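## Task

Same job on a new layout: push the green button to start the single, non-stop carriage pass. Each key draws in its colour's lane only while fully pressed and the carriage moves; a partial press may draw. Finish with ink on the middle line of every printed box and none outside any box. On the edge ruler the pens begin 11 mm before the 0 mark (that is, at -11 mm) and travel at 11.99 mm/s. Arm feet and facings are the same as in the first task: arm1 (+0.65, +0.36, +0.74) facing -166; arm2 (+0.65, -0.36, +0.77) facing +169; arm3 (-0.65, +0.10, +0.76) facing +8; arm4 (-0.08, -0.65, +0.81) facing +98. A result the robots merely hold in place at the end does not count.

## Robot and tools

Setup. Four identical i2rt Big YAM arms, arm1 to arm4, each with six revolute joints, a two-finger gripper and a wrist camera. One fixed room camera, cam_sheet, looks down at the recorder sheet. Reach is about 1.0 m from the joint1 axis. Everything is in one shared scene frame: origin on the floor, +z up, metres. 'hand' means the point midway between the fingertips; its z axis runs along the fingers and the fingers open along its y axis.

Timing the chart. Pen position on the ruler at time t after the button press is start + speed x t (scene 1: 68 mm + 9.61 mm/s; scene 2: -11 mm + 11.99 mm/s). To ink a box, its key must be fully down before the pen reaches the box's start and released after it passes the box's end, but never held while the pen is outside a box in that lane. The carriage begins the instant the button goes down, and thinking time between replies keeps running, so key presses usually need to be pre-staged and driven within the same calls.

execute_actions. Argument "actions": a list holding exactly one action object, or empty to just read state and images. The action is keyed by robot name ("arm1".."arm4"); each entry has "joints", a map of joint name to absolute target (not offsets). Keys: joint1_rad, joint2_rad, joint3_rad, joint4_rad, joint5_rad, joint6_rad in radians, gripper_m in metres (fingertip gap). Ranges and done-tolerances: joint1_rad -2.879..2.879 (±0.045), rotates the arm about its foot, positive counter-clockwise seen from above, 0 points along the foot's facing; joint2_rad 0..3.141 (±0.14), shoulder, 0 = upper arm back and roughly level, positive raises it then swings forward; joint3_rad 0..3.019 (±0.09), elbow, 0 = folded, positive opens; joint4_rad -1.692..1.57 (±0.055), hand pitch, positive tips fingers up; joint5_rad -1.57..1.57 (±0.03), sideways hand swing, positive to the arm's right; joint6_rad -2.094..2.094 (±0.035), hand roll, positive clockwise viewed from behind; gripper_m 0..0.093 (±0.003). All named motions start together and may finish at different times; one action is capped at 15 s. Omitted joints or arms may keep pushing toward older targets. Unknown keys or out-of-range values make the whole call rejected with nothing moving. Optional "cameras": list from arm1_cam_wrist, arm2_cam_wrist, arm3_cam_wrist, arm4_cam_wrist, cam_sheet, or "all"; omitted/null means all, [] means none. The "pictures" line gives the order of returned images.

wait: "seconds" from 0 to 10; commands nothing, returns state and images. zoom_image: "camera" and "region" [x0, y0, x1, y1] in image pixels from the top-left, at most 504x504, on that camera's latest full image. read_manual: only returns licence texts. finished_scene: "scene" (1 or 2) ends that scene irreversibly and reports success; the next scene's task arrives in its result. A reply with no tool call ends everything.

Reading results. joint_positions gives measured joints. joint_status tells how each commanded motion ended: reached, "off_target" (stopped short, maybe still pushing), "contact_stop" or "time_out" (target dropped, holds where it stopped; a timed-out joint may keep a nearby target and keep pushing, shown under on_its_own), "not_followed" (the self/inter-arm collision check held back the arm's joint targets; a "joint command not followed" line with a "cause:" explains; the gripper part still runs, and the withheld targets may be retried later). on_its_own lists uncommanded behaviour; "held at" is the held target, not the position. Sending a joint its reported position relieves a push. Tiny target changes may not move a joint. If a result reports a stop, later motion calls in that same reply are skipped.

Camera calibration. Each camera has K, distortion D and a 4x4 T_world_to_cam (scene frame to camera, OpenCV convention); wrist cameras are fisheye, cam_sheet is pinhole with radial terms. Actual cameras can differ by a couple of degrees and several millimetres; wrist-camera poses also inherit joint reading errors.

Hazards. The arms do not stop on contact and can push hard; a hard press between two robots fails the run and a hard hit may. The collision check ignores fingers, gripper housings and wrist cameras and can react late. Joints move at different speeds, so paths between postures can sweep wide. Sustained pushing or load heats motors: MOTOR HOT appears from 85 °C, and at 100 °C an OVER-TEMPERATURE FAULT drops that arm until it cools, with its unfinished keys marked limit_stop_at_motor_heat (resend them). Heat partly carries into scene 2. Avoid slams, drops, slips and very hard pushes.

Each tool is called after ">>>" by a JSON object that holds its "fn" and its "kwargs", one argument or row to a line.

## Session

>>> {"fn": "execute_actions", "kwargs": {
  "actions": []
}}

Scene clock: 0.00 s.
arm1.joint_positions: joint1_rad=+0.841 joint2_rad=+0.423 joint3_rad=+1.662 joint4_rad=-1.386 joint5_rad=+0.049 joint6_rad=-0.514 gripper_m=+0.094
arm1.joint_status: not commanded
arm1.hand: x=+0.5999 y=+0.2991 z=+1.4162 quat_wxyz=(-0.167, -0.545, -0.530, +0.628) (m; scene frame)
arm2.joint_positions: joint1_rad=+0.913 joint2_rad=+0.575 joint3_rad=+1.697 joint4_rad=-1.325 joint5_rad=+0.052 joint6_rad=+0.459 gripper_m=+0.095
arm2.joint_status: not commanded
arm2.hand: x=+0.5348 y=-0.4490 z=+1.4556 quat_wxyz=(+0.333, +0.770, +0.082, -0.539) (m; scene frame)
arm3.joint_positions: joint1_rad=+0.213 joint2_rad=+0.602 joint3_rad=+1.333 joint4_rad=-1.416 joint5_rad=+0.166 joint6_rad=+0.208 gripper_m=+0.095
arm3.joint_status: not commanded
arm3.hand: x=-0.4348 y=+0.1508 z=+1.2674 quat_wxyz=(-0.433, +0.031, -0.900, -0.046) (m; scene frame)
arm4.joint_positions: joint1_rad=+0.406 joint2_rad=+0.573 joint3_rad=+1.627 joint4_rad=-1.385 joint5_rad=+0.017 joint6_rad=-0.559 gripper_m=+0.094
arm4.joint_status: not commanded
arm4.hand: x=-0.1536 y=-0.5040 z=+1.4503 quat_wxyz=(-0.414, +0.790, -0.198, -0.406) (m; scene frame)
pictures: arm1_cam_wrist, arm2_cam_wrist, arm3_cam_wrist, arm4_cam_wrist, cam_sheet
camera_calibration (this result's frames):
arm1_cam_wrist: T_world_to_cam=[[-0.785877, 0.375551, 0.491283, -0.333681], [0.000440101, 0.794804, -0.606866, 0.629924], [-0.618383, -0.476706, -0.624783, 1.52391], [0, 0, 0, 1]] pos_world=[0.67985, 0.351104, 1.49832]
arm2_cam_wrist: T_world_to_cam=[[-0.474694, 0.757471, -0.448223, 1.24463], [0.793814, 0.148491, -0.589754, 0.503944], [-0.380164, -0.635758, -0.671779, 1.01722], [0, 0, 0, 1]] pos_world=[0.577488, -0.370894, 1.53842]
arm3_cam_wrist: T_world_to_cam=[[0.093887, -0.993736, -0.0606191, 0.265681], [-0.961735, -0.074785, -0.263578, -0.0676171], [0.257394, 0.0830461, -0.962731, 1.44506], [0, 0, 0, 1]] pos_world=[-0.461923, 0.138954, 1.38949]
arm4_cam_wrist: T_world_to_cam=[[0.649801, 0.577377, 0.494363, -0.328526], [0.75948, -0.466826, -0.45306, 0.541797], [-0.0308051, 0.669857, -0.741851, 1.53467], [0, 0, 0, 1]] pos_world=[-0.150732, -0.585402, 1.54637]
Images, in order (width x height): arm1_cam_wrist 504x504, arm2_cam_wrist 504x504, arm3_cam_wrist 504x504, arm4_cam_wrist 504x504, cam_sheet 504x504.

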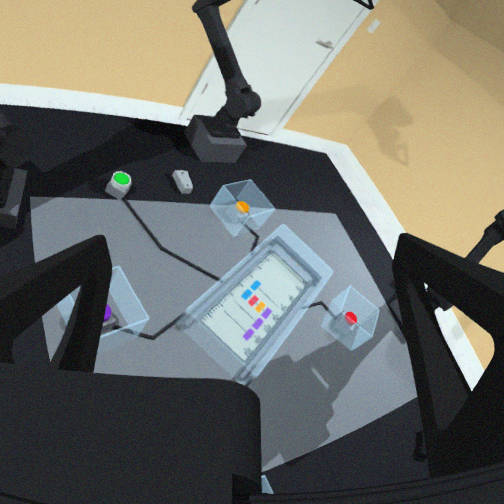

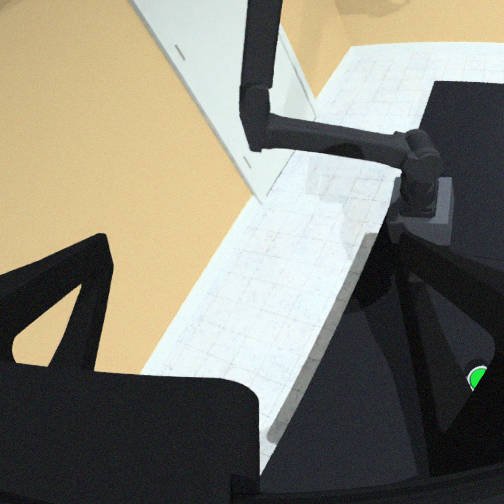

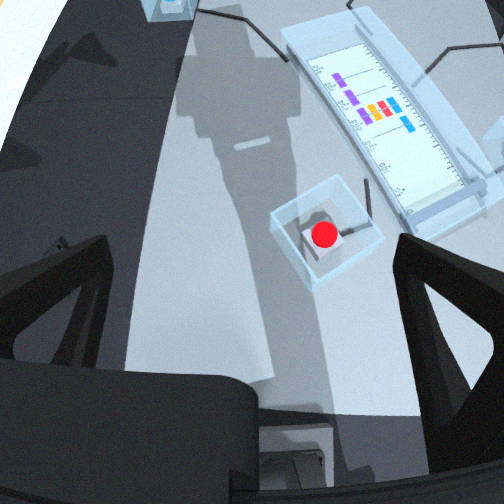

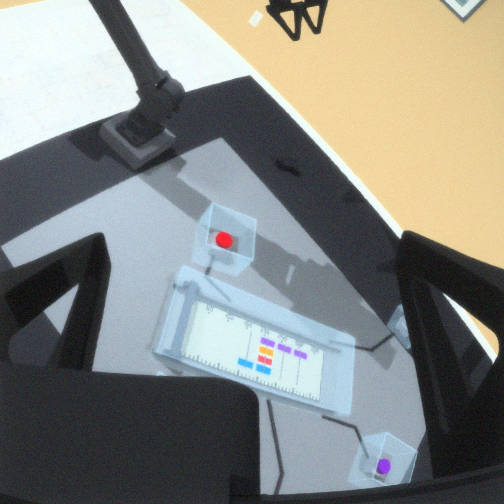

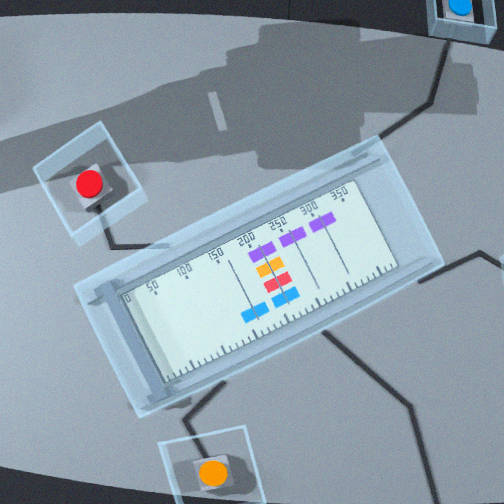

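>>> {"fn": "zoom_image", "kwargs": {
  "camera": "cam_sheet",
  "region": [190, 170, 410, 350]
}}

>>> {"fn": "zoom_image", "kwargs": {
  "camera": "cam_sheet",
  "region": [90, 230, 290, 410]
}}

Region (190, 170, 410, 350) of cam_sheet's 504x504 image, scaled by 2.291, with more detail than that image has; it fills the top 412 rows of this view, and the rest is white.

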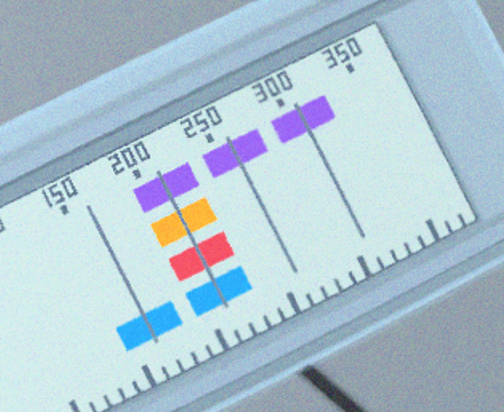

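Region (90, 230, 290, 410) of cam_sheet's 504x504 image, scaled by 2.520, with more detail than that image has; it fills the top 454 rows of this view, and the rest is white.

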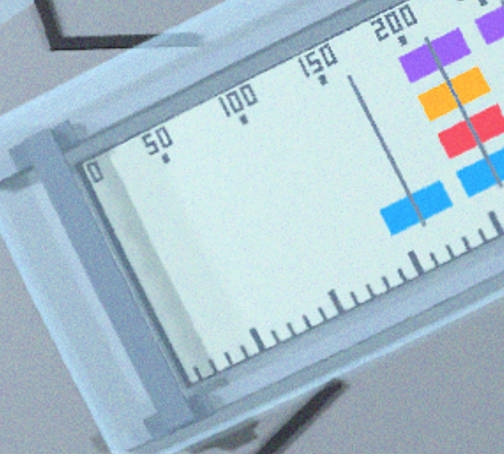

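>>> {"fn": "execute_actions", "kwargs": {
  "actions": [
    {"arm1":{"joints":{"joint1_rad":-0.428,"joint2_rad":1.356,"joint3_rad":1.066,"joint4_rad":-1.281,"joint5_rad":0,"joint6_rad":0,"gripper_m":0}},"arm2":{"joints":{"joint1_rad":0.398,"joint2_rad":1.296,"joint3_rad":0.927,"joint4_rad":-1.202,"joint5_rad":0,"joint6_rad":0,"gripper_m":0}},"arm3":{"joints":{"joint1_rad":-0.197,"joint2_rad":1.397,"joint3_rad":1.052,"joint4_rad":-1.225,"joint5_rad":0,"joint6_rad":0,"gripper_m":0}},"arm4":{"joints":{"joint1_rad":-0.201,"joint2_rad":1.304,"joint3_rad":0.82,"joint4_rad":-1.086,"joint5_rad":0,"joint6_rad":0,"gripper_m":0}}}
  ]
}}

Scene clock: 30.07 s.
arm1.joint_positions: joint1_rad=-0.427 joint2_rad=+1.331 joint3_rad=+1.055 joint4_rad=-1.274 joint5_rad=-0.001 joint6_rad=-0.010 gripper_m=+0.001
arm1.joint_status: all done
arm1.hand: x=+0.2841 y=+0.4295 z=+0.9040 quat_wxyz=(+0.002, -0.996, +0.089, +0.004) (m; scene frame)
arm2.joint_positions: joint1_rad=+0.394 joint2_rad=+1.296 joint3_rad=+0.915 joint4_rad=-1.201 joint5_rad=+0.001 joint6_rad=+0.013 gripper_m=+0.001
arm2.joint_status: all done
arm2.hand: x=+0.3204 y=-0.4244 z=+0.8939 quat_wxyz=(-0.001, +0.996, +0.091, +0.004) (m; scene frame)
arm3.joint_positions: joint1_rad=-0.194 joint2_rad=+1.390 joint3_rad=+1.043 joint4_rad=-1.232 joint5_rad=+0.005 joint6_rad=+0.011 gripper_m=+0.001
arm3.joint_status: all done
arm3.hand: x=-0.2735 y=+0.0794 z=+0.9058 quat_wxyz=(+0.002, -0.031, -1.000, +0.003) (m; scene frame)
arm4.joint_positions: joint1_rad=-0.207 joint2_rad=+1.314 joint3_rad=+0.812 joint4_rad=-1.087 joint5_rad=+0.000 joint6_rad=-0.012 gripper_m=+0.001
arm4.joint_status: all done
arm4.hand: x=-0.0564 y=-0.3284 z=+0.8870 quat_wxyz=(+0.014, +0.686, -0.727, +0.006) (m; scene frame)
pictures: arm1_cam_wrist, arm2_cam_wrist, arm3_cam_wrist, arm4_cam_wrist, cam_sheet
camera_calibration (this result's frames):
arm1_cam_wrist: T_world_to_cam=[[0.168534, 0.985696, -0.000692951, -0.467757], [0.808195, -0.137783, 0.57257, -0.679564], [0.564285, -0.0970579, -0.819855, 0.748124], [0, 0, 0, 1]] pos_world=[0.205899, 0.440045, 1.00213]
arm2_cam_wrist: T_world_to_cam=[[-0.153209, 0.988193, 0.00140687, 0.465407], [0.795695, 0.12252, 0.593177, -0.729804], [0.586001, 0.0919994, -0.805071, 0.692477], [0, 0, 0, 1]] pos_world=[0.246213, -0.434204, 0.989741]
arm3_cam_wrist: T_world_to_cam=[[-0.0673796, -0.997717, 0.00458427, 0.0548637], [-0.802335, 0.0569147, 0.594154, -0.756932], [-0.593058, 0.0363557, -0.804338, 0.689001], [0, 0, 0, 1]] pos_world=[-0.194999, 0.0727698, 1.00367]
arm4_cam_wrist: T_world_to_cam=[[0.998322, -0.057239, -0.00877567, 0.0428751], [-0.0396058, -0.785469, 0.617633, -0.804703], [-0.0422457, -0.616249, -0.786417, 0.618626], [0, 0, 0, 1]] pos_world=[-0.0485397, -0.248387, 0.983886]
Images, in order (width x height): arm1_cam_wrist 504x504, arm2_cam_wrist 504x504, arm3_cam_wrist 504x504, arm4_cam_wrist 504x504, cam_sheet 504x504.

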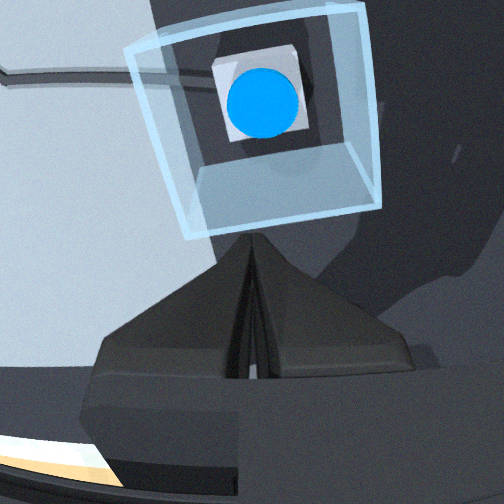

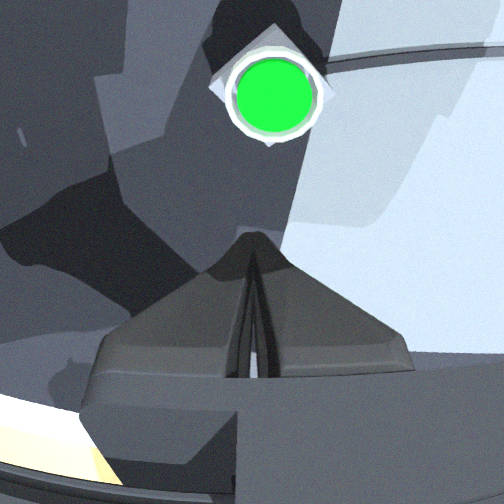

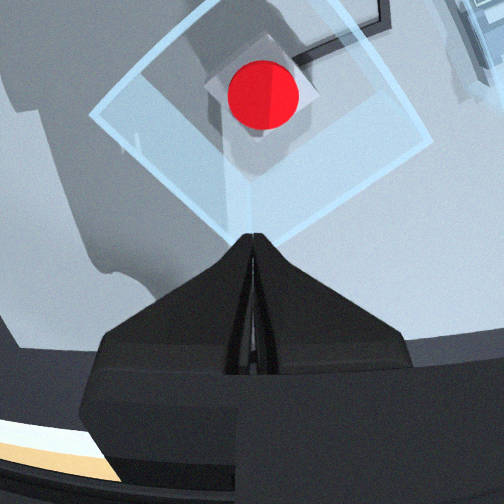

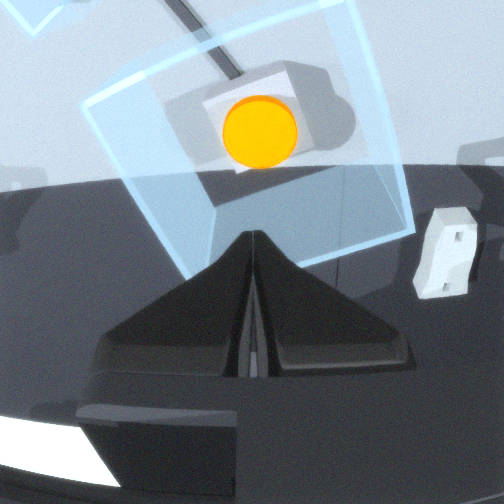

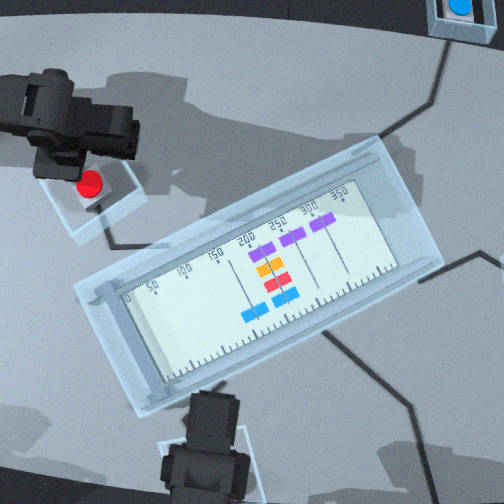

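>>> {"fn": "execute_actions", "kwargs": {
  "actions": [
    {"arm1":{"joints":{"joint1_rad":-0.45,"joint2_rad":1.512,"joint3_rad":0.941,"joint4_rad":-1.0}},"arm2":{"joints":{"joint1_rad":0.36,"joint2_rad":1.462,"joint3_rad":0.788,"joint4_rad":-0.897}},"arm3":{"joints":{"joint1_rad":-0.213,"joint2_rad":1.552,"joint3_rad":0.924,"joint4_rad":-0.943}},"arm4":{"joints":{"joint1_rad":-0.212,"joint2_rad":1.498,"joint3_rad":0.686,"joint4_rad":-0.759}}}
  ]
}}

Scene clock: 43.90 s.
arm1.joint_positions: joint1_rad=-0.442 joint2_rad=+1.520 joint3_rad=+0.937 joint4_rad=-1.010 joint5_rad=-0.001 joint6_rad=-0.010 gripper_m=+0.001
arm1.joint_status: all done
arm1.hand: x=+0.2736 y=+0.4379 z=+0.7956 quat_wxyz=(+0.000, -0.995, +0.097, -0.017) (m; scene frame)
arm2.joint_positions: joint1_rad=+0.366 joint2_rad=+1.469 joint3_rad=+0.773 joint4_rad=-0.906 joint5_rad=+0.001 joint6_rad=+0.013 gripper_m=+0.001
arm2.joint_status: all done
arm2.hand: x=+0.3184 y=-0.4152 z=+0.7917 quat_wxyz=(-0.002, +0.997, +0.077, +0.014) (m; scene frame)
arm3.joint_positions: joint1_rad=-0.200 joint2_rad=+1.559 joint3_rad=+0.913 joint4_rad=-0.954 joint5_rad=+0.005 joint6_rad=+0.011 gripper_m=+0.001
arm3.joint_status: all done
arm3.hand: x=-0.2676 y=+0.0763 z=+0.8007 quat_wxyz=(+0.012, -0.035, -0.999, +0.003) (m; scene frame)
arm4.joint_positions: joint1_rad=-0.207 joint2_rad=+1.512 joint3_rad=+0.669 joint4_rad=-0.768 joint5_rad=+0.000 joint6_rad=-0.012 gripper_m=+0.001
arm4.joint_status: all done
arm4.hand: x=-0.0582 y=-0.3393 z=+0.7846 quat_wxyz=(+0.022, +0.686, -0.727, +0.013) (m; scene frame)
pictures: arm1_cam_wrist, arm2_cam_wrist, arm3_cam_wrist, arm4_cam_wrist, cam_sheet
camera_calibration (this result's frames):
arm1_cam_wrist: T_world_to_cam=[[0.183439, 0.98303, -0.00137462, -0.47669], [0.781141, -0.144916, 0.607304, -0.624935], [0.596799, -0.112477, -0.794469, 0.643657], [0, 0, 0, 1]] pos_world=[0.191472, 0.450434, 0.890235]
arm2_cam_wrist: T_world_to_cam=[[-0.126043, 0.992023, 0.00212399, 0.448549], [0.786996, 0.0986889, 0.609014, -0.688378], [0.603946, 0.0784334, -0.793157, 0.589743], [0, 0, 0, 1]] pos_world=[0.242114, -0.423291, 0.886038]
arm3_cam_wrist: T_world_to_cam=[[-0.0741741, -0.997233, 0.00486757, 0.0505122], [-0.789777, 0.0617224, 0.61028, -0.699486], [-0.608893, 0.0414227, -0.79217, 0.593714], [0, 0, 0, 1]] pos_world=[-0.187184, 0.0689531, 0.896959]
arm4_cam_wrist: T_world_to_cam=[[0.998322, -0.0572006, -0.00903904, 0.0434158], [-0.038465, -0.771655, 0.634877, -0.758815], [-0.0432904, -0.633464, -0.77256, 0.514526], [0, 0, 0, 1]] pos_world=[-0.0502567, -0.257126, 0.879649]
Images, in order (width x height): arm1_cam_wrist 504x504, arm2_cam_wrist 504x504, arm3_cam_wrist 504x504, arm4_cam_wrist 504x504, cam_sheet 504x504.

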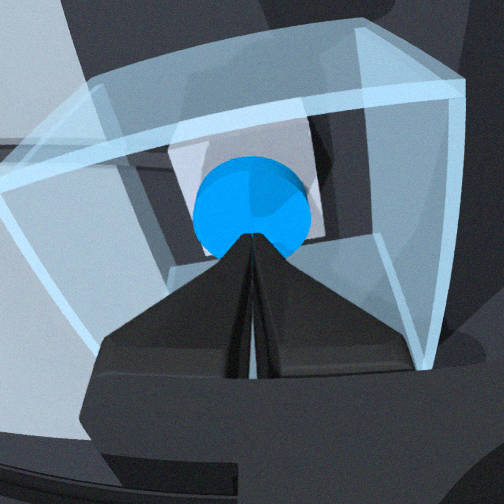

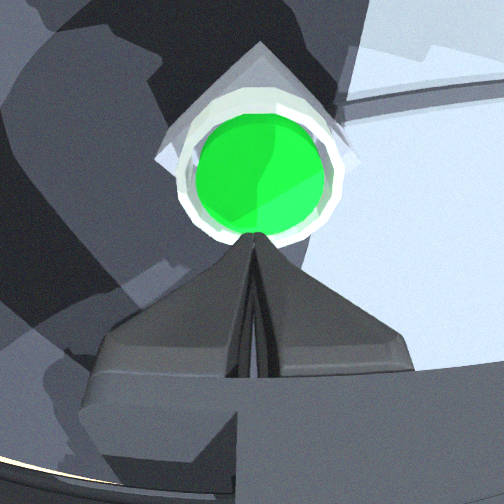

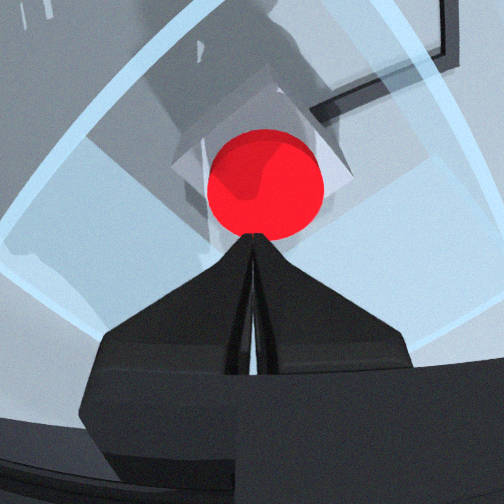

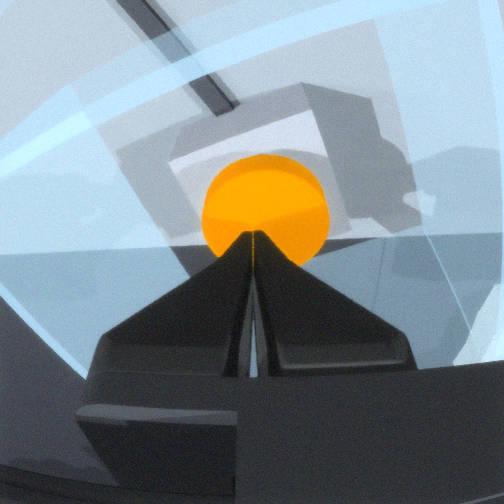

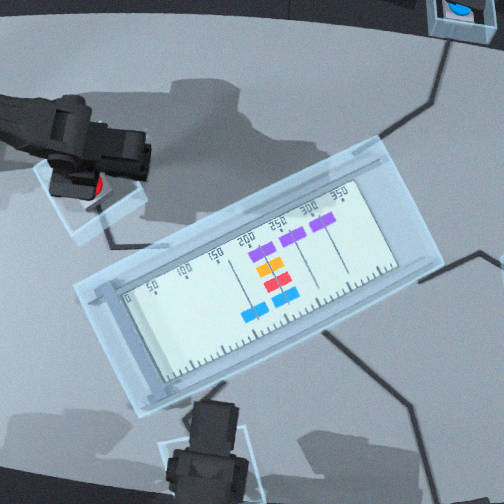

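>>> {"fn": "execute_actions", "kwargs": {
  "actions": [
    {"arm1":{"joints":{"joint2_rad":1.48}},"arm2":{"joints":{"joint2_rad":1.42,"joint4_rad":-0.845}},"arm3":{"joints":{"joint2_rad":1.54,"joint4_rad":-0.905}},"arm4":{"joints":{"joint2_rad":1.44}}}
  ],
  "cameras": ["arm2_cam_wrist"]
}}

>>> {"fn": "execute_actions", "kwargs": {
  "actions": [
    {"arm1":{"joints":{"joint2_rad":1.68,"joint3_rad":0.90}},"arm3":{"joints":{"joint2_rad":1.75,"joint3_rad":0.885}},"arm4":{"joints":{"joint2_rad":1.66,"joint3_rad":0.645}}}
  ]
}}

>>> {"fn": "execute_actions", "kwargs": {
  "actions": [
    {"arm1":{"joints":{"joint2_rad":1.48,"joint3_rad":0.941}},"arm3":{"joints":{"joint2_rad":1.54,"joint3_rad":0.924}},"arm4":{"joints":{"joint2_rad":1.44,"joint3_rad":0.686}}}
  ],
  "cameras": []
}}

Scene clock: 51.77 s.
arm1.joint_positions: joint1_rad=-0.442 joint2_rad=+1.495 joint3_rad=+0.937 joint4_rad=-1.010 joint5_rad=-0.001 joint6_rad=-0.010 gripper_m=+0.001
arm1.joint_status: all done
arm1.hand: x=+0.2718 y=+0.4383 z=+0.8044 quat_wxyz=(+0.001, -0.995, +0.097, -0.005) (m; scene frame)
arm2.joint_positions: joint1_rad=+0.366 joint2_rad=+1.420 joint3_rad=+0.773 joint4_rad=-0.854 joint5_rad=+0.001 joint6_rad=+0.013 gripper_m=+0.001
arm2.joint_status: all done
arm2.hand: x=+0.3011 y=-0.4181 z=+0.8075 quat_wxyz=(+0.002, +0.996, +0.077, -0.036) (m; scene frame)
arm3.joint_positions: joint1_rad=-0.200 joint2_rad=+1.549 joint3_rad=+0.913 joint4_rad=-0.915 joint5_rad=+0.005 joint6_rad=+0.011 gripper_m=+0.001
arm3.joint_status: all done
arm3.hand: x=-0.2573 y=+0.0757 z=+0.8044 quat_wxyz=(-0.012, -0.035, -0.999, +0.004) (m; scene frame)
arm4.joint_positions: joint1_rad=-0.207 joint2_rad=+1.444 joint3_rad=+0.669 joint4_rad=-0.768 joint5_rad=+0.000 joint6_rad=-0.012 gripper_m=+0.001
arm4.joint_status: all done
arm4.hand: x=-0.0573 y=-0.3296 z=+0.8045 quat_wxyz=(-0.003, +0.686, -0.727, -0.010) (m; scene frame)
pictures: arm2_cam_wrist
camera_calibration (this result's frames):
arm2_cam_wrist: T_world_to_cam=[[-0.126052, 0.992022, -0.00194911, 0.452521], [0.843015, 0.108154, 0.526904, -0.630779], [0.522911, 0.0647742, -0.849923, 0.677456], [0, 0, 0, 1]] pos_world=[0.234548, -0.424571, 0.909028]
Images, in order (width x height): arm2_cam_wrist 504x504.

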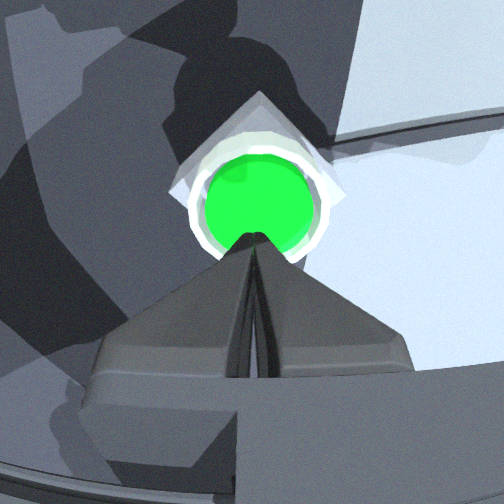

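Scene clock: 52.63 s.
arm1.joint_positions: joint1_rad=-0.442 joint2_rad=+1.572 joint3_rad=+0.934 joint4_rad=-1.019 joint5_rad=-0.001 joint6_rad=-0.010 gripper_m=+0.001
arm1.joint_status: all done
arm1.hand: x=+0.2817 y=+0.4363 z=+0.7761 quat_wxyz=(-0.003, -0.994, +0.097, -0.049) (m; scene frame)
arm2.joint_positions: joint1_rad=+0.366 joint2_rad=+1.420 joint3_rad=+0.773 joint4_rad=-0.854 joint5_rad=+0.001 joint6_rad=+0.013 gripper_m=+0.001
arm2.joint_status: not commanded
arm2.hand: x=+0.3011 y=-0.4181 z=+0.8075 quat_wxyz=(+0.002, +0.996, +0.077, -0.036) (m; scene frame)
arm3.joint_positions: joint1_rad=-0.200 joint2_rad=+1.633 joint3_rad=+0.919 joint4_rad=-0.925 joint5_rad=+0.004 joint6_rad=+0.011 gripper_m=+0.001
arm3.joint_status: all done
arm3.hand: x=-0.2658 y=+0.0763 z=+0.7751 quat_wxyz=(+0.032, -0.035, -0.999, +0.002) (m; scene frame)
arm4.joint_positions: joint1_rad=-0.207 joint2_rad=+1.554 joint3_rad=+0.676 joint4_rad=-0.789 joint5_rad=+0.000 joint6_rad=-0.011 gripper_m=+0.001
arm4.joint_status: all done
arm4.hand: x=-0.0590 y=-0.3476 z=+0.7743 quat_wxyz=(+0.043, +0.685, -0.726, +0.032) (m; scene frame)
pictures: arm1_cam_wrist, arm2_cam_wrist, arm3_cam_wrist, arm4_cam_wrist, cam_sheet
camera_calibration (this result's frames):
arm1_cam_wrist: T_world_to_cam=[[0.184264, 0.982873, -0.00258928, -0.475876], [0.741356, -0.137255, 0.656926, -0.650303], [0.64532, -0.122968, -0.753951, 0.582579], [0, 0, 0, 1]] pos_world=[0.193844, 0.450107, 0.865204]
arm2_cam_wrist: T_world_to_cam=[[-0.126052, 0.992022, -0.00194911, 0.452521], [0.843015, 0.108154, 0.526904, -0.630779], [0.522911, 0.0647742, -0.849923, 0.677456], [0, 0, 0, 1]] pos_world=[0.234548, -0.424571, 0.909028]
arm3_cam_wrist: T_world_to_cam=[[-0.0740973, -0.99724, 0.00471668, 0.0508818], [-0.765012, 0.0598751, 0.641226, -0.699707], [-0.639739, 0.0439048, -0.767337, 0.546841], [0, 0, 0, 1]] pos_world=[-0.181678, 0.0686274, 0.868042]
arm4_cam_wrist: T_world_to_cam=[[0.998271, -0.0579267, -0.0100127, 0.0440954], [-0.0358371, -0.734692, 0.677454, -0.778686], [-0.0465989, -0.675924, -0.735497, 0.457674], [0, 0, 0, 1]] pos_world=[-0.0505978, -0.260187, 0.864584]
Images, in order (width x height): arm1_cam_wrist 504x504, arm2_cam_wrist 504x504, arm3_cam_wrist 504x504, arm4_cam_wrist 504x504, cam_sheet 504x504.

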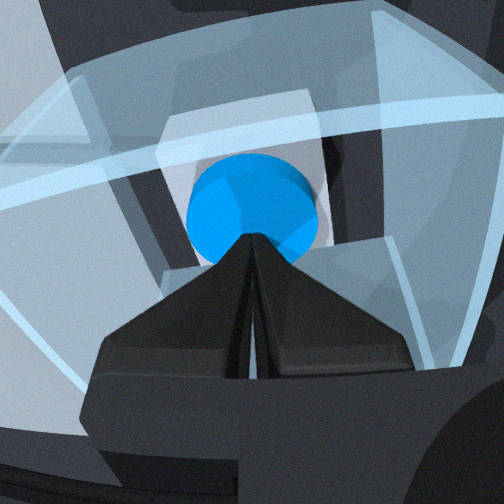

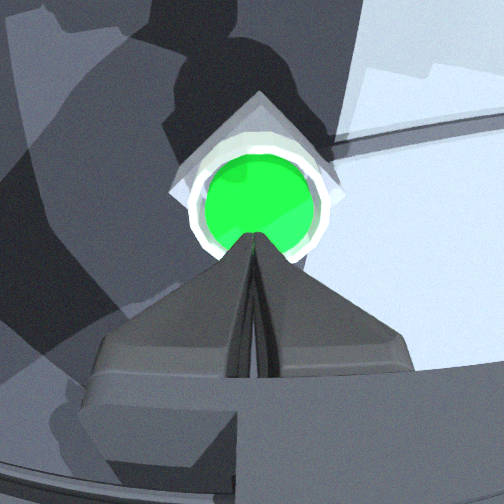

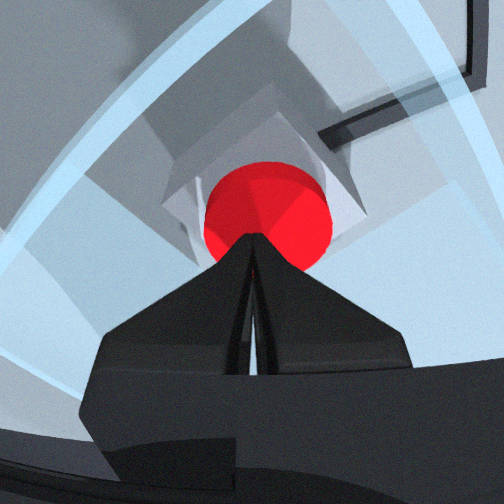

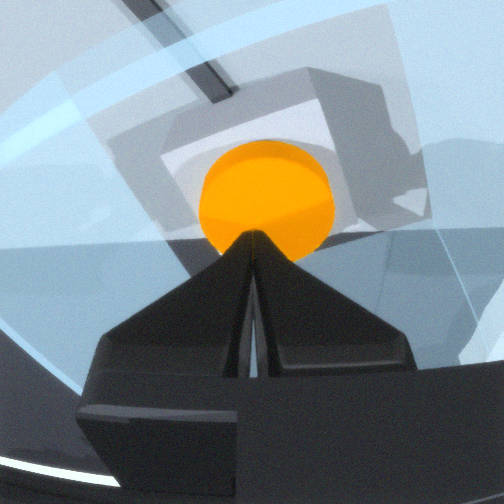

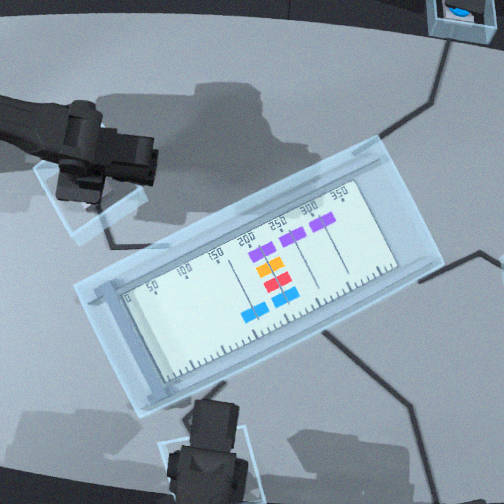

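Scene clock: 53.70 s.
arm1.joint_positions: joint1_rad=-0.442 joint2_rad=+1.484 joint3_rad=+0.936 joint4_rad=-1.010 joint5_rad=-0.001 joint6_rad=-0.010 gripper_m=+0.001
arm1.joint_status: all done
arm1.hand: x=+0.2713 y=+0.4383 z=+0.8082 quat_wxyz=(+0.002, -0.995, +0.097, +0.000) (m; scene frame)
arm2.joint_positions: joint1_rad=+0.366 joint2_rad=+1.420 joint3_rad=+0.773 joint4_rad=-0.854 joint5_rad=+0.001 joint6_rad=+0.013 gripper_m=+0.001
arm2.joint_status: not commanded
arm2.hand: x=+0.3011 y=-0.4181 z=+0.8075 quat_wxyz=(+0.002, +0.996, +0.077, -0.036) (m; scene frame)
arm3.joint_positions: joint1_rad=-0.200 joint2_rad=+1.532 joint3_rad=+0.922 joint4_rad=-0.914 joint5_rad=+0.004 joint6_rad=+0.011 gripper_m=+0.001
arm3.joint_status: all done
arm3.hand: x=-0.2516 y=+0.0755 z=+0.8135 quat_wxyz=(-0.025, -0.035, -0.999, +0.004) (m; scene frame)
arm4.joint_positions: joint1_rad=-0.207 joint2_rad=+1.439 joint3_rad=+0.679 joint4_rad=-0.768 joint5_rad=+0.000 joint6_rad=-0.011 gripper_m=+0.001
arm4.joint_status: all done
arm4.hand: x=-0.0570 y=-0.3241 z=+0.8086 quat_wxyz=(-0.009, +0.686, -0.727, -0.015) (m; scene frame)
pictures: none
No camera images: the call's "cameras" was empty. Leave "cameras" out to get every camera's image.

>>> {"fn": "execute_actions", "kwargs": {
  "actions": [
    {"arm2":{"joints":{"joint2_rad":1.296,"joint3_rad":0.94,"joint4_rad":-1.202}}}
  ],
  "cameras": []
}}

>>> {"fn": "execute_actions", "kwargs": {
  "actions": [
    {"arm2":{"joints":{"joint1_rad":-0.82,"joint2_rad":1.372,"joint3_rad":1.055,"joint4_rad":-1.254}}}
  ],
  "cameras": ["arm2_cam_wrist"]
}}

Scene clock: 59.23 s.
arm1.joint_positions: joint1_rad=-0.442 joint2_rad=+1.484 joint3_rad=+0.936 joint4_rad=-1.010 joint5_rad=-0.001 joint6_rad=-0.010 gripper_m=+0.001
arm1.joint_status: not commanded
arm1.hand: x=+0.2713 y=+0.4383 z=+0.8082 quat_wxyz=(+0.002, -0.995, +0.097, +0.000) (m; scene frame)
arm2.joint_positions: joint1_rad=+0.366 joint2_rad=+1.286 joint3_rad=+0.922 joint4_rad=-1.194 joint5_rad=+0.001 joint6_rad=+0.013 gripper_m=+0.001
arm2.joint_status: all done
arm2.hand: x=+0.3146 y=-0.4159 z=+0.8992 quat_wxyz=(+0.000, +0.997, +0.077, -0.008) (m; scene frame)
arm3.joint_positions: joint1_rad=-0.200 joint2_rad=+1.532 joint3_rad=+0.922 joint4_rad=-0.914 joint5_rad=+0.004 joint6_rad=+0.011 gripper_m=+0.001
arm3.joint_status: not commanded
arm3.hand: x=-0.2516 y=+0.0755 z=+0.8135 quat_wxyz=(-0.025, -0.035, -0.999, +0.004) (m; scene frame)
arm4.joint_positions: joint1_rad=-0.207 joint2_rad=+1.439 joint3_rad=+0.679 joint4_rad=-0.768 joint5_rad=+0.000 joint6_rad=-0.011 gripper_m=+0.001
arm4.joint_status: not commanded
arm4.hand: x=-0.0570 y=-0.3241 z=+0.8086 quat_wxyz=(-0.009, +0.686, -0.727, -0.015) (m; scene frame)
pictures: none
No camera images: the call's "cameras" was empty. Leave "cameras" out to get every camera's image.

Scene clock: 60.80 s.
arm1.joint_positions: joint1_rad=-0.442 joint2_rad=+1.484 joint3_rad=+0.936 joint4_rad=-1.010 joint5_rad=-0.001 joint6_rad=-0.010 gripper_m=+0.001
arm1.joint_status: not commanded
arm1.hand: x=+0.2713 y=+0.4383 z=+0.8082 quat_wxyz=(+0.002, -0.995, +0.097, +0.000) (m; scene frame)
arm2.joint_positions: joint1_rad=-0.821 joint2_rad=+1.377 joint3_rad=+1.019 joint4_rad=-1.247 joint5_rad=+0.001 joint6_rad=+0.012 gripper_m=+0.001
arm2.joint_status: all done
arm2.hand: x=+0.4600 y=-0.0486 z=+0.9033 quat_wxyz=(+0.008, +0.870, -0.493, +0.014) (m; scene frame)
arm3.joint_positions: joint1_rad=-0.200 joint2_rad=+1.532 joint3_rad=+0.922 joint4_rad=-0.914 joint5_rad=+0.004 joint6_rad=+0.011 gripper_m=+0.001
arm3.joint_status: not commanded
arm3.hand: x=-0.2516 y=+0.0755 z=+0.8135 quat_wxyz=(-0.025, -0.035, -0.999, +0.004) (m; scene frame)
arm4.joint_positions: joint1_rad=-0.207 joint2_rad=+1.439 joint3_rad=+0.679 joint4_rad=-0.768 joint5_rad=+0.000 joint6_rad=-0.011 gripper_m=+0.001
arm4.joint_status: not commanded
arm4.hand: x=-0.0570 y=-0.3241 z=+0.8086 quat_wxyz=(-0.009, +0.686, -0.727, -0.015) (m; scene frame)
pictures: arm2_cam_wrist
camera_calibration (this result's frames):
arm2_cam_wrist: T_world_to_cam=[[0.871982, 0.489538, -0.0007834, -0.378462], [0.387325, -0.688935, 0.612657, -0.761782], [0.299379, -0.534529, -0.790349, 0.671794], [0, 0, 0, 1]] pos_world=[0.423948, 0.0195467, 0.997366]
Images, in order (width x height): arm2_cam_wrist 504x504.

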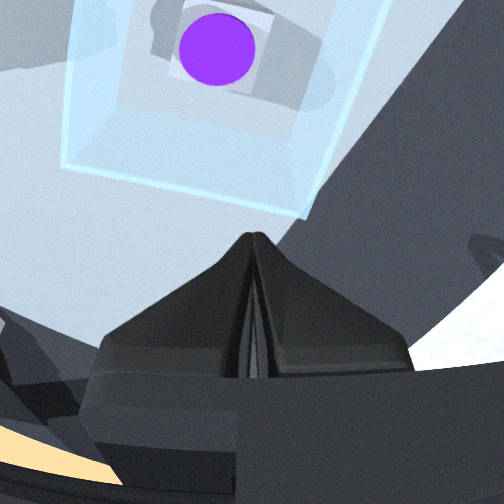

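>>> {"fn": "execute_actions", "kwargs": {
  "actions": [
    {"arm2":{"joints":{"joint1_rad":-0.797,"joint2_rad":1.438,"joint3_rad":1.10,"joint4_rad":-1.227}}}
  ],
  "cameras": ["arm2_cam_wrist"]
}}

>>> {"fn": "execute_actions", "kwargs": {
  "actions": [
    {"arm2":{"joints":{"joint2_rad":1.565,"joint3_rad":0.945,"joint4_rad":-0.925}}}
  ],
  "cameras": ["arm2_cam_wrist"]
}}

Scene clock: 66.90 s.
arm1.joint_positions: joint1_rad=-0.442 joint2_rad=+1.484 joint3_rad=+0.936 joint4_rad=-1.010 joint5_rad=-0.001 joint6_rad=-0.010 gripper_m=+0.001
arm1.joint_status: not commanded
arm1.hand: x=+0.2713 y=+0.4383 z=+0.8082 quat_wxyz=(+0.002, -0.995, +0.097, +0.000) (m; scene frame)
arm2.joint_positions: joint1_rad=-0.804 joint2_rad=+1.433 joint3_rad=+1.059 joint4_rad=-1.233 joint5_rad=+0.001 joint6_rad=+0.012 gripper_m=+0.001
arm2.joint_status: all done
arm2.hand: x=+0.4446 y=-0.0360 z=+0.8972 quat_wxyz=(+0.009, +0.874, -0.486, +0.015) (m; scene frame)
arm3.joint_positions: joint1_rad=-0.200 joint2_rad=+1.532 joint3_rad=+0.922 joint4_rad=-0.914 joint5_rad=+0.004 joint6_rad=+0.011 gripper_m=+0.001
arm3.joint_status: not commanded
arm3.hand: x=-0.2516 y=+0.0755 z=+0.8135 quat_wxyz=(-0.025, -0.035, -0.999, +0.004) (m; scene frame)
arm4.joint_positions: joint1_rad=-0.207 joint2_rad=+1.439 joint3_rad=+0.679 joint4_rad=-0.768 joint5_rad=+0.000 joint6_rad=-0.011 gripper_m=+0.001
arm4.joint_status: not commanded
arm4.hand: x=-0.0570 y=-0.3241 z=+0.8086 quat_wxyz=(-0.009, +0.686, -0.727, -0.015) (m; scene frame)
pictures: arm2_cam_wrist
camera_calibration (this result's frames):
arm2_cam_wrist: T_world_to_cam=[[0.863447, 0.50444, -0.000642139, -0.366926], [0.398096, -0.680635, 0.615025, -0.749979], [0.309806, -0.531297, -0.788507, 0.672078], [0, 0, 0, 1]] pos_world=[0.40717, 0.0317032, 0.990959]
Images, in order (width x height): arm2_cam_wrist 504x504.

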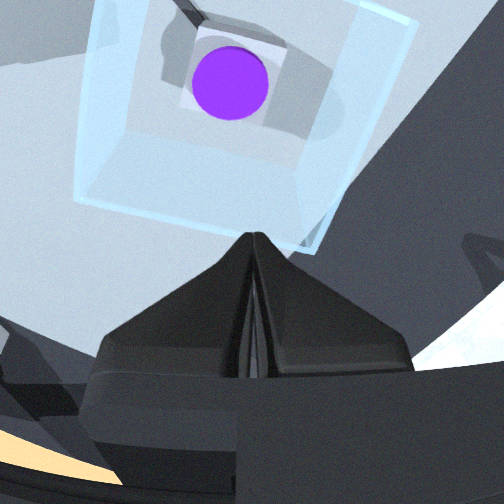

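Scene clock: 67.97 s.
arm1.joint_positions: joint1_rad=-0.442 joint2_rad=+1.484 joint3_rad=+0.936 joint4_rad=-1.010 joint5_rad=-0.001 joint6_rad=-0.010 gripper_m=+0.001
arm1.joint_status: not commanded
arm1.hand: x=+0.2713 y=+0.4383 z=+0.8082 quat_wxyz=(+0.002, -0.995, +0.097, +0.000) (m; scene frame)
arm2.joint_positions: joint1_rad=-0.804 joint2_rad=+1.573 joint3_rad=+0.928 joint4_rad=-0.933 joint5_rad=+0.001 joint6_rad=+0.012 gripper_m=+0.001
arm2.joint_status: all done
arm2.hand: x=+0.4389 y=-0.0276 z=+0.8012 quat_wxyz=(+0.002, +0.874, -0.486, +0.002) (m; scene frame)
arm3.joint_positions: joint1_rad=-0.200 joint2_rad=+1.532 joint3_rad=+0.922 joint4_rad=-0.914 joint5_rad=+0.004 joint6_rad=+0.011 gripper_m=+0.001
arm3.joint_status: not commanded
arm3.hand: x=-0.2516 y=+0.0755 z=+0.8135 quat_wxyz=(-0.025, -0.035, -0.999, +0.004) (m; scene frame)
arm4.joint_positions: joint1_rad=-0.207 joint2_rad=+1.439 joint3_rad=+0.679 joint4_rad=-0.768 joint5_rad=+0.000 joint6_rad=-0.011 gripper_m=+0.001
arm4.joint_status: not commanded
arm4.hand: x=-0.0570 y=-0.3241 z=+0.8086 quat_wxyz=(-0.009, +0.686, -0.727, -0.015) (m; scene frame)
pictures: arm2_cam_wrist
camera_calibration (this result's frames):
arm2_cam_wrist: T_world_to_cam=[[0.863469, 0.504398, -0.00177893, -0.365415], [0.40745, -0.695419, 0.591926, -0.668939], [0.29733, -0.511835, -0.80599, 0.62273], [0, 0, 0, 1]] pos_world=[0.402928, 0.0378568, 0.897227]
Images, in order (width x height): arm2_cam_wrist 504x504.

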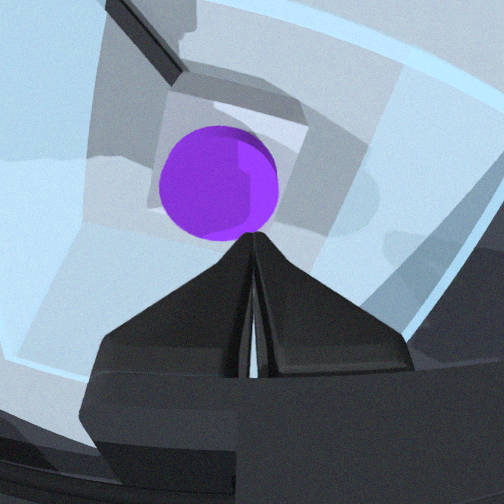

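>>> {"fn": "execute_actions", "kwargs": {
  "actions": [
    {"arm2":{"joints":{"joint1_rad":-0.765,"joint2_rad":1.55,"joint4_rad":-0.885}}}
  ],
  "cameras": ["arm2_cam_wrist"]
}}

>>> {"fn": "execute_actions", "kwargs": {
  "actions": [
    {"arm2":{"joints":{"joint2_rad":1.75,"joint3_rad":0.905}}}
  ],
  "cameras": ["arm2_cam_wrist"]
}}

>>> {"fn": "execute_actions", "kwargs": {
  "actions": [
    {"arm2":{"joints":{"joint2_rad":1.55,"joint3_rad":0.945}}}
  ],
  "cameras": []
}}

Scene clock: 73.07 s.
arm1.joint_positions: joint1_rad=-0.442 joint2_rad=+1.484 joint3_rad=+0.936 joint4_rad=-1.010 joint5_rad=-0.001 joint6_rad=-0.010 gripper_m=+0.001
arm1.joint_status: not commanded
arm1.hand: x=+0.2713 y=+0.4383 z=+0.8082 quat_wxyz=(+0.002, -0.995, +0.097, +0.000) (m; scene frame)
arm2.joint_positions: joint1_rad=-0.769 joint2_rad=+1.558 joint3_rad=+0.928 joint4_rad=-0.894 joint5_rad=+0.001 joint6_rad=+0.012 gripper_m=+0.001
arm2.joint_status: all done
arm2.hand: x=+0.4209 y=-0.0262 z=+0.8071 quat_wxyz=(-0.011, +0.882, -0.470, -0.022) (m; scene frame)
arm3.joint_positions: joint1_rad=-0.200 joint2_rad=+1.532 joint3_rad=+0.922 joint4_rad=-0.914 joint5_rad=+0.004 joint6_rad=+0.011 gripper_m=+0.001
arm3.joint_status: not commanded
arm3.hand: x=-0.2516 y=+0.0755 z=+0.8135 quat_wxyz=(-0.025, -0.035, -0.999, +0.004) (m; scene frame)
arm4.joint_positions: joint1_rad=-0.207 joint2_rad=+1.439 joint3_rad=+0.679 joint4_rad=-0.768 joint5_rad=+0.000 joint6_rad=-0.011 gripper_m=+0.001
arm4.joint_status: not commanded
arm4.hand: x=-0.0570 y=-0.3241 z=+0.8086 quat_wxyz=(-0.009, +0.686, -0.727, -0.015) (m; scene frame)
pictures: arm2_cam_wrist
camera_calibration (this result's frames):
arm2_cam_wrist: T_world_to_cam=[[0.84503, 0.534705, -0.0038571, -0.340413], [0.449277, -0.706074, 0.547366, -0.646049], [0.289956, -0.464274, -0.836884, 0.662776], [0, 0, 0, 1]] pos_world=[0.385738, 0.0335717, 0.906979]
Images, in order (width x height): arm2_cam_wrist 504x504.

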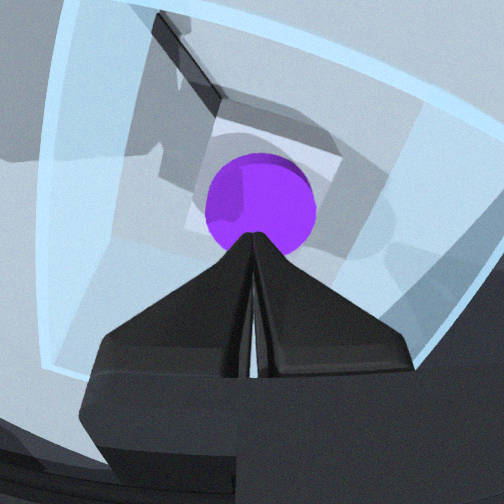

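Scene clock: 73.87 s.
arm1.joint_positions: joint1_rad=-0.442 joint2_rad=+1.484 joint3_rad=+0.936 joint4_rad=-1.010 joint5_rad=-0.001 joint6_rad=-0.010 gripper_m=+0.001
arm1.joint_status: not commanded
arm1.hand: x=+0.2713 y=+0.4383 z=+0.8082 quat_wxyz=(+0.002, -0.995, +0.097, +0.000) (m; scene frame)
arm2.joint_positions: joint1_rad=-0.769 joint2_rad=+1.640 joint3_rad=+0.937 joint4_rad=-0.900 joint5_rad=+0.001 joint6_rad=+0.012 gripper_m=+0.001
arm2.joint_status: all done
arm2.hand: x=+0.4239 y=-0.0307 z=+0.7787 quat_wxyz=(+0.008, +0.883, -0.470, +0.013) (m; scene frame)
arm3.joint_positions: joint1_rad=-0.200 joint2_rad=+1.532 joint3_rad=+0.922 joint4_rad=-0.914 joint5_rad=+0.004 joint6_rad=+0.011 gripper_m=+0.001
arm3.joint_status: not commanded
arm3.hand: x=-0.2516 y=+0.0755 z=+0.8135 quat_wxyz=(-0.025, -0.035, -0.999, +0.004) (m; scene frame)
arm4.joint_positions: joint1_rad=-0.207 joint2_rad=+1.439 joint3_rad=+0.679 joint4_rad=-0.768 joint5_rad=+0.000 joint6_rad=-0.011 gripper_m=+0.001
arm4.joint_status: not commanded
arm4.hand: x=-0.0570 y=-0.3241 z=+0.8086 quat_wxyz=(-0.009, +0.686, -0.727, -0.015) (m; scene frame)
pictures: arm2_cam_wrist
camera_calibration (this result's frames):
arm2_cam_wrist: T_world_to_cam=[[0.845022, 0.53473, -0.00117002, -0.342678], [0.423896, -0.668537, 0.611041, -0.672735], [0.32596, -0.516839, -0.791598, 0.583955], [0, 0, 0, 1]] pos_world=[0.384394, 0.0353032, 0.872926]
Images, in order (width x height): arm2_cam_wrist 504x504.

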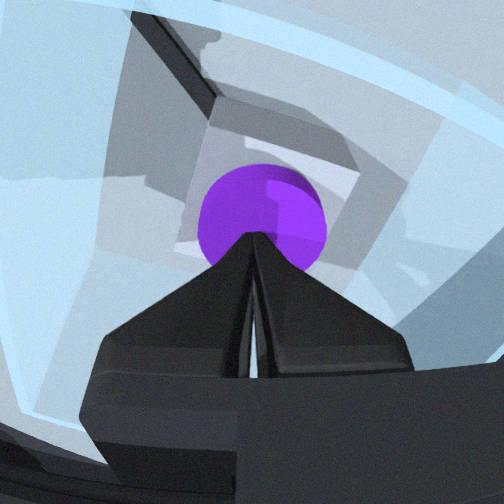

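Scene clock: 74.87 s.
arm1.joint_positions: joint1_rad=-0.442 joint2_rad=+1.484 joint3_rad=+0.936 joint4_rad=-1.010 joint5_rad=-0.001 joint6_rad=-0.010 gripper_m=+0.001
arm1.joint_status: not commanded
arm1.hand: x=+0.2713 y=+0.4383 z=+0.8082 quat_wxyz=(+0.002, -0.995, +0.097, +0.000) (m; scene frame)
arm2.joint_positions: joint1_rad=-0.769 joint2_rad=+1.543 joint3_rad=+0.940 joint4_rad=-0.893 joint5_rad=+0.001 joint6_rad=+0.012 gripper_m=+0.001
arm2.joint_status: all done
arm2.hand: x=+0.4167 y=-0.0201 z=+0.8170 quat_wxyz=(-0.017, +0.882, -0.470, -0.034) (m; scene frame)
arm3.joint_positions: joint1_rad=-0.200 joint2_rad=+1.532 joint3_rad=+0.922 joint4_rad=-0.914 joint5_rad=+0.004 joint6_rad=+0.011 gripper_m=+0.001
arm3.joint_status: not commanded
arm3.hand: x=-0.2516 y=+0.0755 z=+0.8135 quat_wxyz=(-0.025, -0.035, -0.999, +0.004) (m; scene frame)
arm4.joint_positions: joint1_rad=-0.207 joint2_rad=+1.439 joint3_rad=+0.679 joint4_rad=-0.768 joint5_rad=+0.000 joint6_rad=-0.011 gripper_m=+0.001
arm4.joint_status: not commanded
arm4.hand: x=-0.0570 y=-0.3241 z=+0.8086 quat_wxyz=(-0.009, +0.686, -0.727, -0.015) (m; scene frame)
pictures: none
No camera images: the call's "cameras" was empty. Leave "cameras" out to get every camera's image.

>>> {"fn": "execute_actions", "kwargs": {
  "actions": [
    {"arm2":{"joints":{"joint2_rad":1.438,"joint3_rad":1.10,"joint4_rad":-1.227}}}
  ],
  "cameras": []
}}

>>> {"fn": "execute_actions", "kwargs": {
  "actions": [
    {"arm2":{"joints":{"joint1_rad":0.368,"joint2_rad":1.296,"joint3_rad":0.94,"joint4_rad":-1.202}}}
  ],
  "cameras": []
}}

>>> {"fn": "execute_actions", "kwargs": {
  "actions": [
    {"arm2":{"joints":{"joint2_rad":1.42,"joint3_rad":0.788,"joint4_rad":-0.845}}}
  ],
  "cameras": ["arm2_cam_wrist"]
}}

Scene clock: 80.23 s.
arm1.joint_positions: joint1_rad=-0.442 joint2_rad=+1.484 joint3_rad=+0.936 joint4_rad=-1.010 joint5_rad=-0.001 joint6_rad=-0.010 gripper_m=+0.001
arm1.joint_status: not commanded
arm1.hand: x=+0.2713 y=+0.4383 z=+0.8082 quat_wxyz=(+0.002, -0.995, +0.097, +0.000) (m; scene frame)
arm2.joint_positions: joint1_rad=-0.769 joint2_rad=+1.427 joint3_rad=+1.079 joint4_rad=-1.220 joint5_rad=+0.001 joint6_rad=+0.012 gripper_m=+0.001
arm2.joint_status: all done
arm2.hand: x=+0.4270 y=-0.0346 z=+0.9068 quat_wxyz=(-0.001, +0.883, -0.470, -0.003) (m; scene frame)
arm3.joint_positions: joint1_rad=-0.200 joint2_rad=+1.532 joint3_rad=+0.922 joint4_rad=-0.914 joint5_rad=+0.004 joint6_rad=+0.011 gripper_m=+0.001
arm3.joint_status: not commanded
arm3.hand: x=-0.2516 y=+0.0755 z=+0.8135 quat_wxyz=(-0.025, -0.035, -0.999, +0.004) (m; scene frame)
arm4.joint_positions: joint1_rad=-0.207 joint2_rad=+1.439 joint3_rad=+0.679 joint4_rad=-0.768 joint5_rad=+0.000 joint6_rad=-0.011 gripper_m=+0.001
arm4.joint_status: not commanded
arm4.hand: x=-0.0570 y=-0.3241 z=+0.8086 quat_wxyz=(-0.009, +0.686, -0.727, -0.015) (m; scene frame)
pictures: none
No camera images: the call's "cameras" was empty. Leave "cameras" out to get every camera's image.

Scene clock: 81.80 s.
arm1.joint_positions: joint1_rad=-0.442 joint2_rad=+1.484 joint3_rad=+0.936 joint4_rad=-1.010 joint5_rad=-0.001 joint6_rad=-0.010 gripper_m=+0.001
arm1.joint_status: not commanded
arm1.hand: x=+0.2713 y=+0.4383 z=+0.8082 quat_wxyz=(+0.002, -0.995, +0.097, +0.000) (m; scene frame)
arm2.joint_positions: joint1_rad=+0.368 joint2_rad=+1.293 joint3_rad=+0.940 joint4_rad=-1.205 joint5_rad=+0.001 joint6_rad=+0.011 gripper_m=+0.001
arm2.joint_status: all done
arm2.hand: x=+0.3103 y=-0.4172 z=+0.9036 quat_wxyz=(+0.000, +0.997, +0.079, -0.008) (m; scene frame)
arm3.joint_positions: joint1_rad=-0.200 joint2_rad=+1.532 joint3_rad=+0.922 joint4_rad=-0.914 joint5_rad=+0.004 joint6_rad=+0.011 gripper_m=+0.001
arm3.joint_status: not commanded
arm3.hand: x=-0.2516 y=+0.0755 z=+0.8135 quat_wxyz=(-0.025, -0.035, -0.999, +0.004) (m; scene frame)
arm4.joint_positions: joint1_rad=-0.207 joint2_rad=+1.439 joint3_rad=+0.679 joint4_rad=-0.768 joint5_rad=+0.000 joint6_rad=-0.011 gripper_m=+0.001
arm4.joint_status: not commanded
arm4.hand: x=-0.0570 y=-0.3241 z=+0.8086 quat_wxyz=(-0.009, +0.686, -0.727, -0.015) (m; scene frame)
pictures: none
No camera images: the call's "cameras" was empty. Leave "cameras" out to get every camera's image.

Scene clock: 82.90 s.
arm1.joint_positions: joint1_rad=-0.442 joint2_rad=+1.484 joint3_rad=+0.936 joint4_rad=-1.010 joint5_rad=-0.001 joint6_rad=-0.010 gripper_m=+0.001
arm1.joint_status: not commanded
arm1.hand: x=+0.2713 y=+0.4383 z=+0.8082 quat_wxyz=(+0.002, -0.995, +0.097, +0.000) (m; scene frame)
arm2.joint_positions: joint1_rad=+0.368 joint2_rad=+1.427 joint3_rad=+0.770 joint4_rad=-0.854 joint5_rad=+0.001 joint6_rad=+0.011 gripper_m=+0.001
arm2.joint_status: all done
arm2.hand: x=+0.3031 y=-0.4184 z=+0.8045 quat_wxyz=(+0.002, +0.996, +0.079, -0.031) (m; scene frame)
arm3.joint_positions: joint1_rad=-0.200 joint2_rad=+1.532 joint3_rad=+0.922 joint4_rad=-0.914 joint5_rad=+0.004 joint6_rad=+0.011 gripper_m=+0.001
arm3.joint_status: not commanded
arm3.hand: x=-0.2516 y=+0.0755 z=+0.8135 quat_wxyz=(-0.025, -0.035, -0.999, +0.004) (m; scene frame)
arm4.joint_positions: joint1_rad=-0.207 joint2_rad=+1.439 joint3_rad=+0.679 joint4_rad=-0.768 joint5_rad=+0.000 joint6_rad=-0.011 gripper_m=+0.001
arm4.joint_status: not commanded
arm4.hand: x=-0.0570 y=-0.3241 z=+0.8086 quat_wxyz=(-0.009, +0.686, -0.727, -0.015) (m; scene frame)
pictures: arm2_cam_wrist
camera_calibration (this result's frames):
arm2_cam_wrist: T_world_to_cam=[[-0.129458, 0.991583, -0.0018018, 0.45377], [0.837421, 0.110304, 0.535312, -0.634996], [0.531005, 0.0677917, -0.844652, 0.668441], [0, 0, 0, 1]] pos_world=[0.235557, -0.425223, 0.905338]
Images, in order (width x height): arm2_cam_wrist 504x504.

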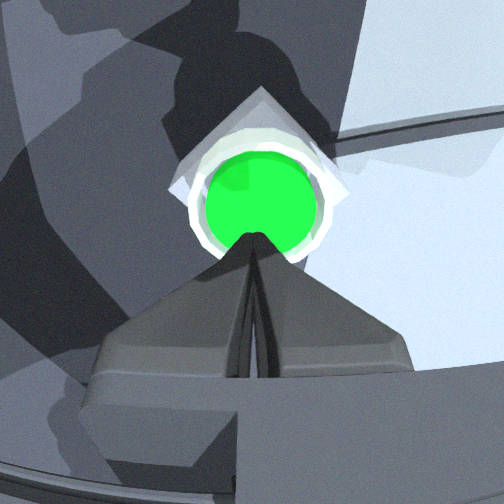

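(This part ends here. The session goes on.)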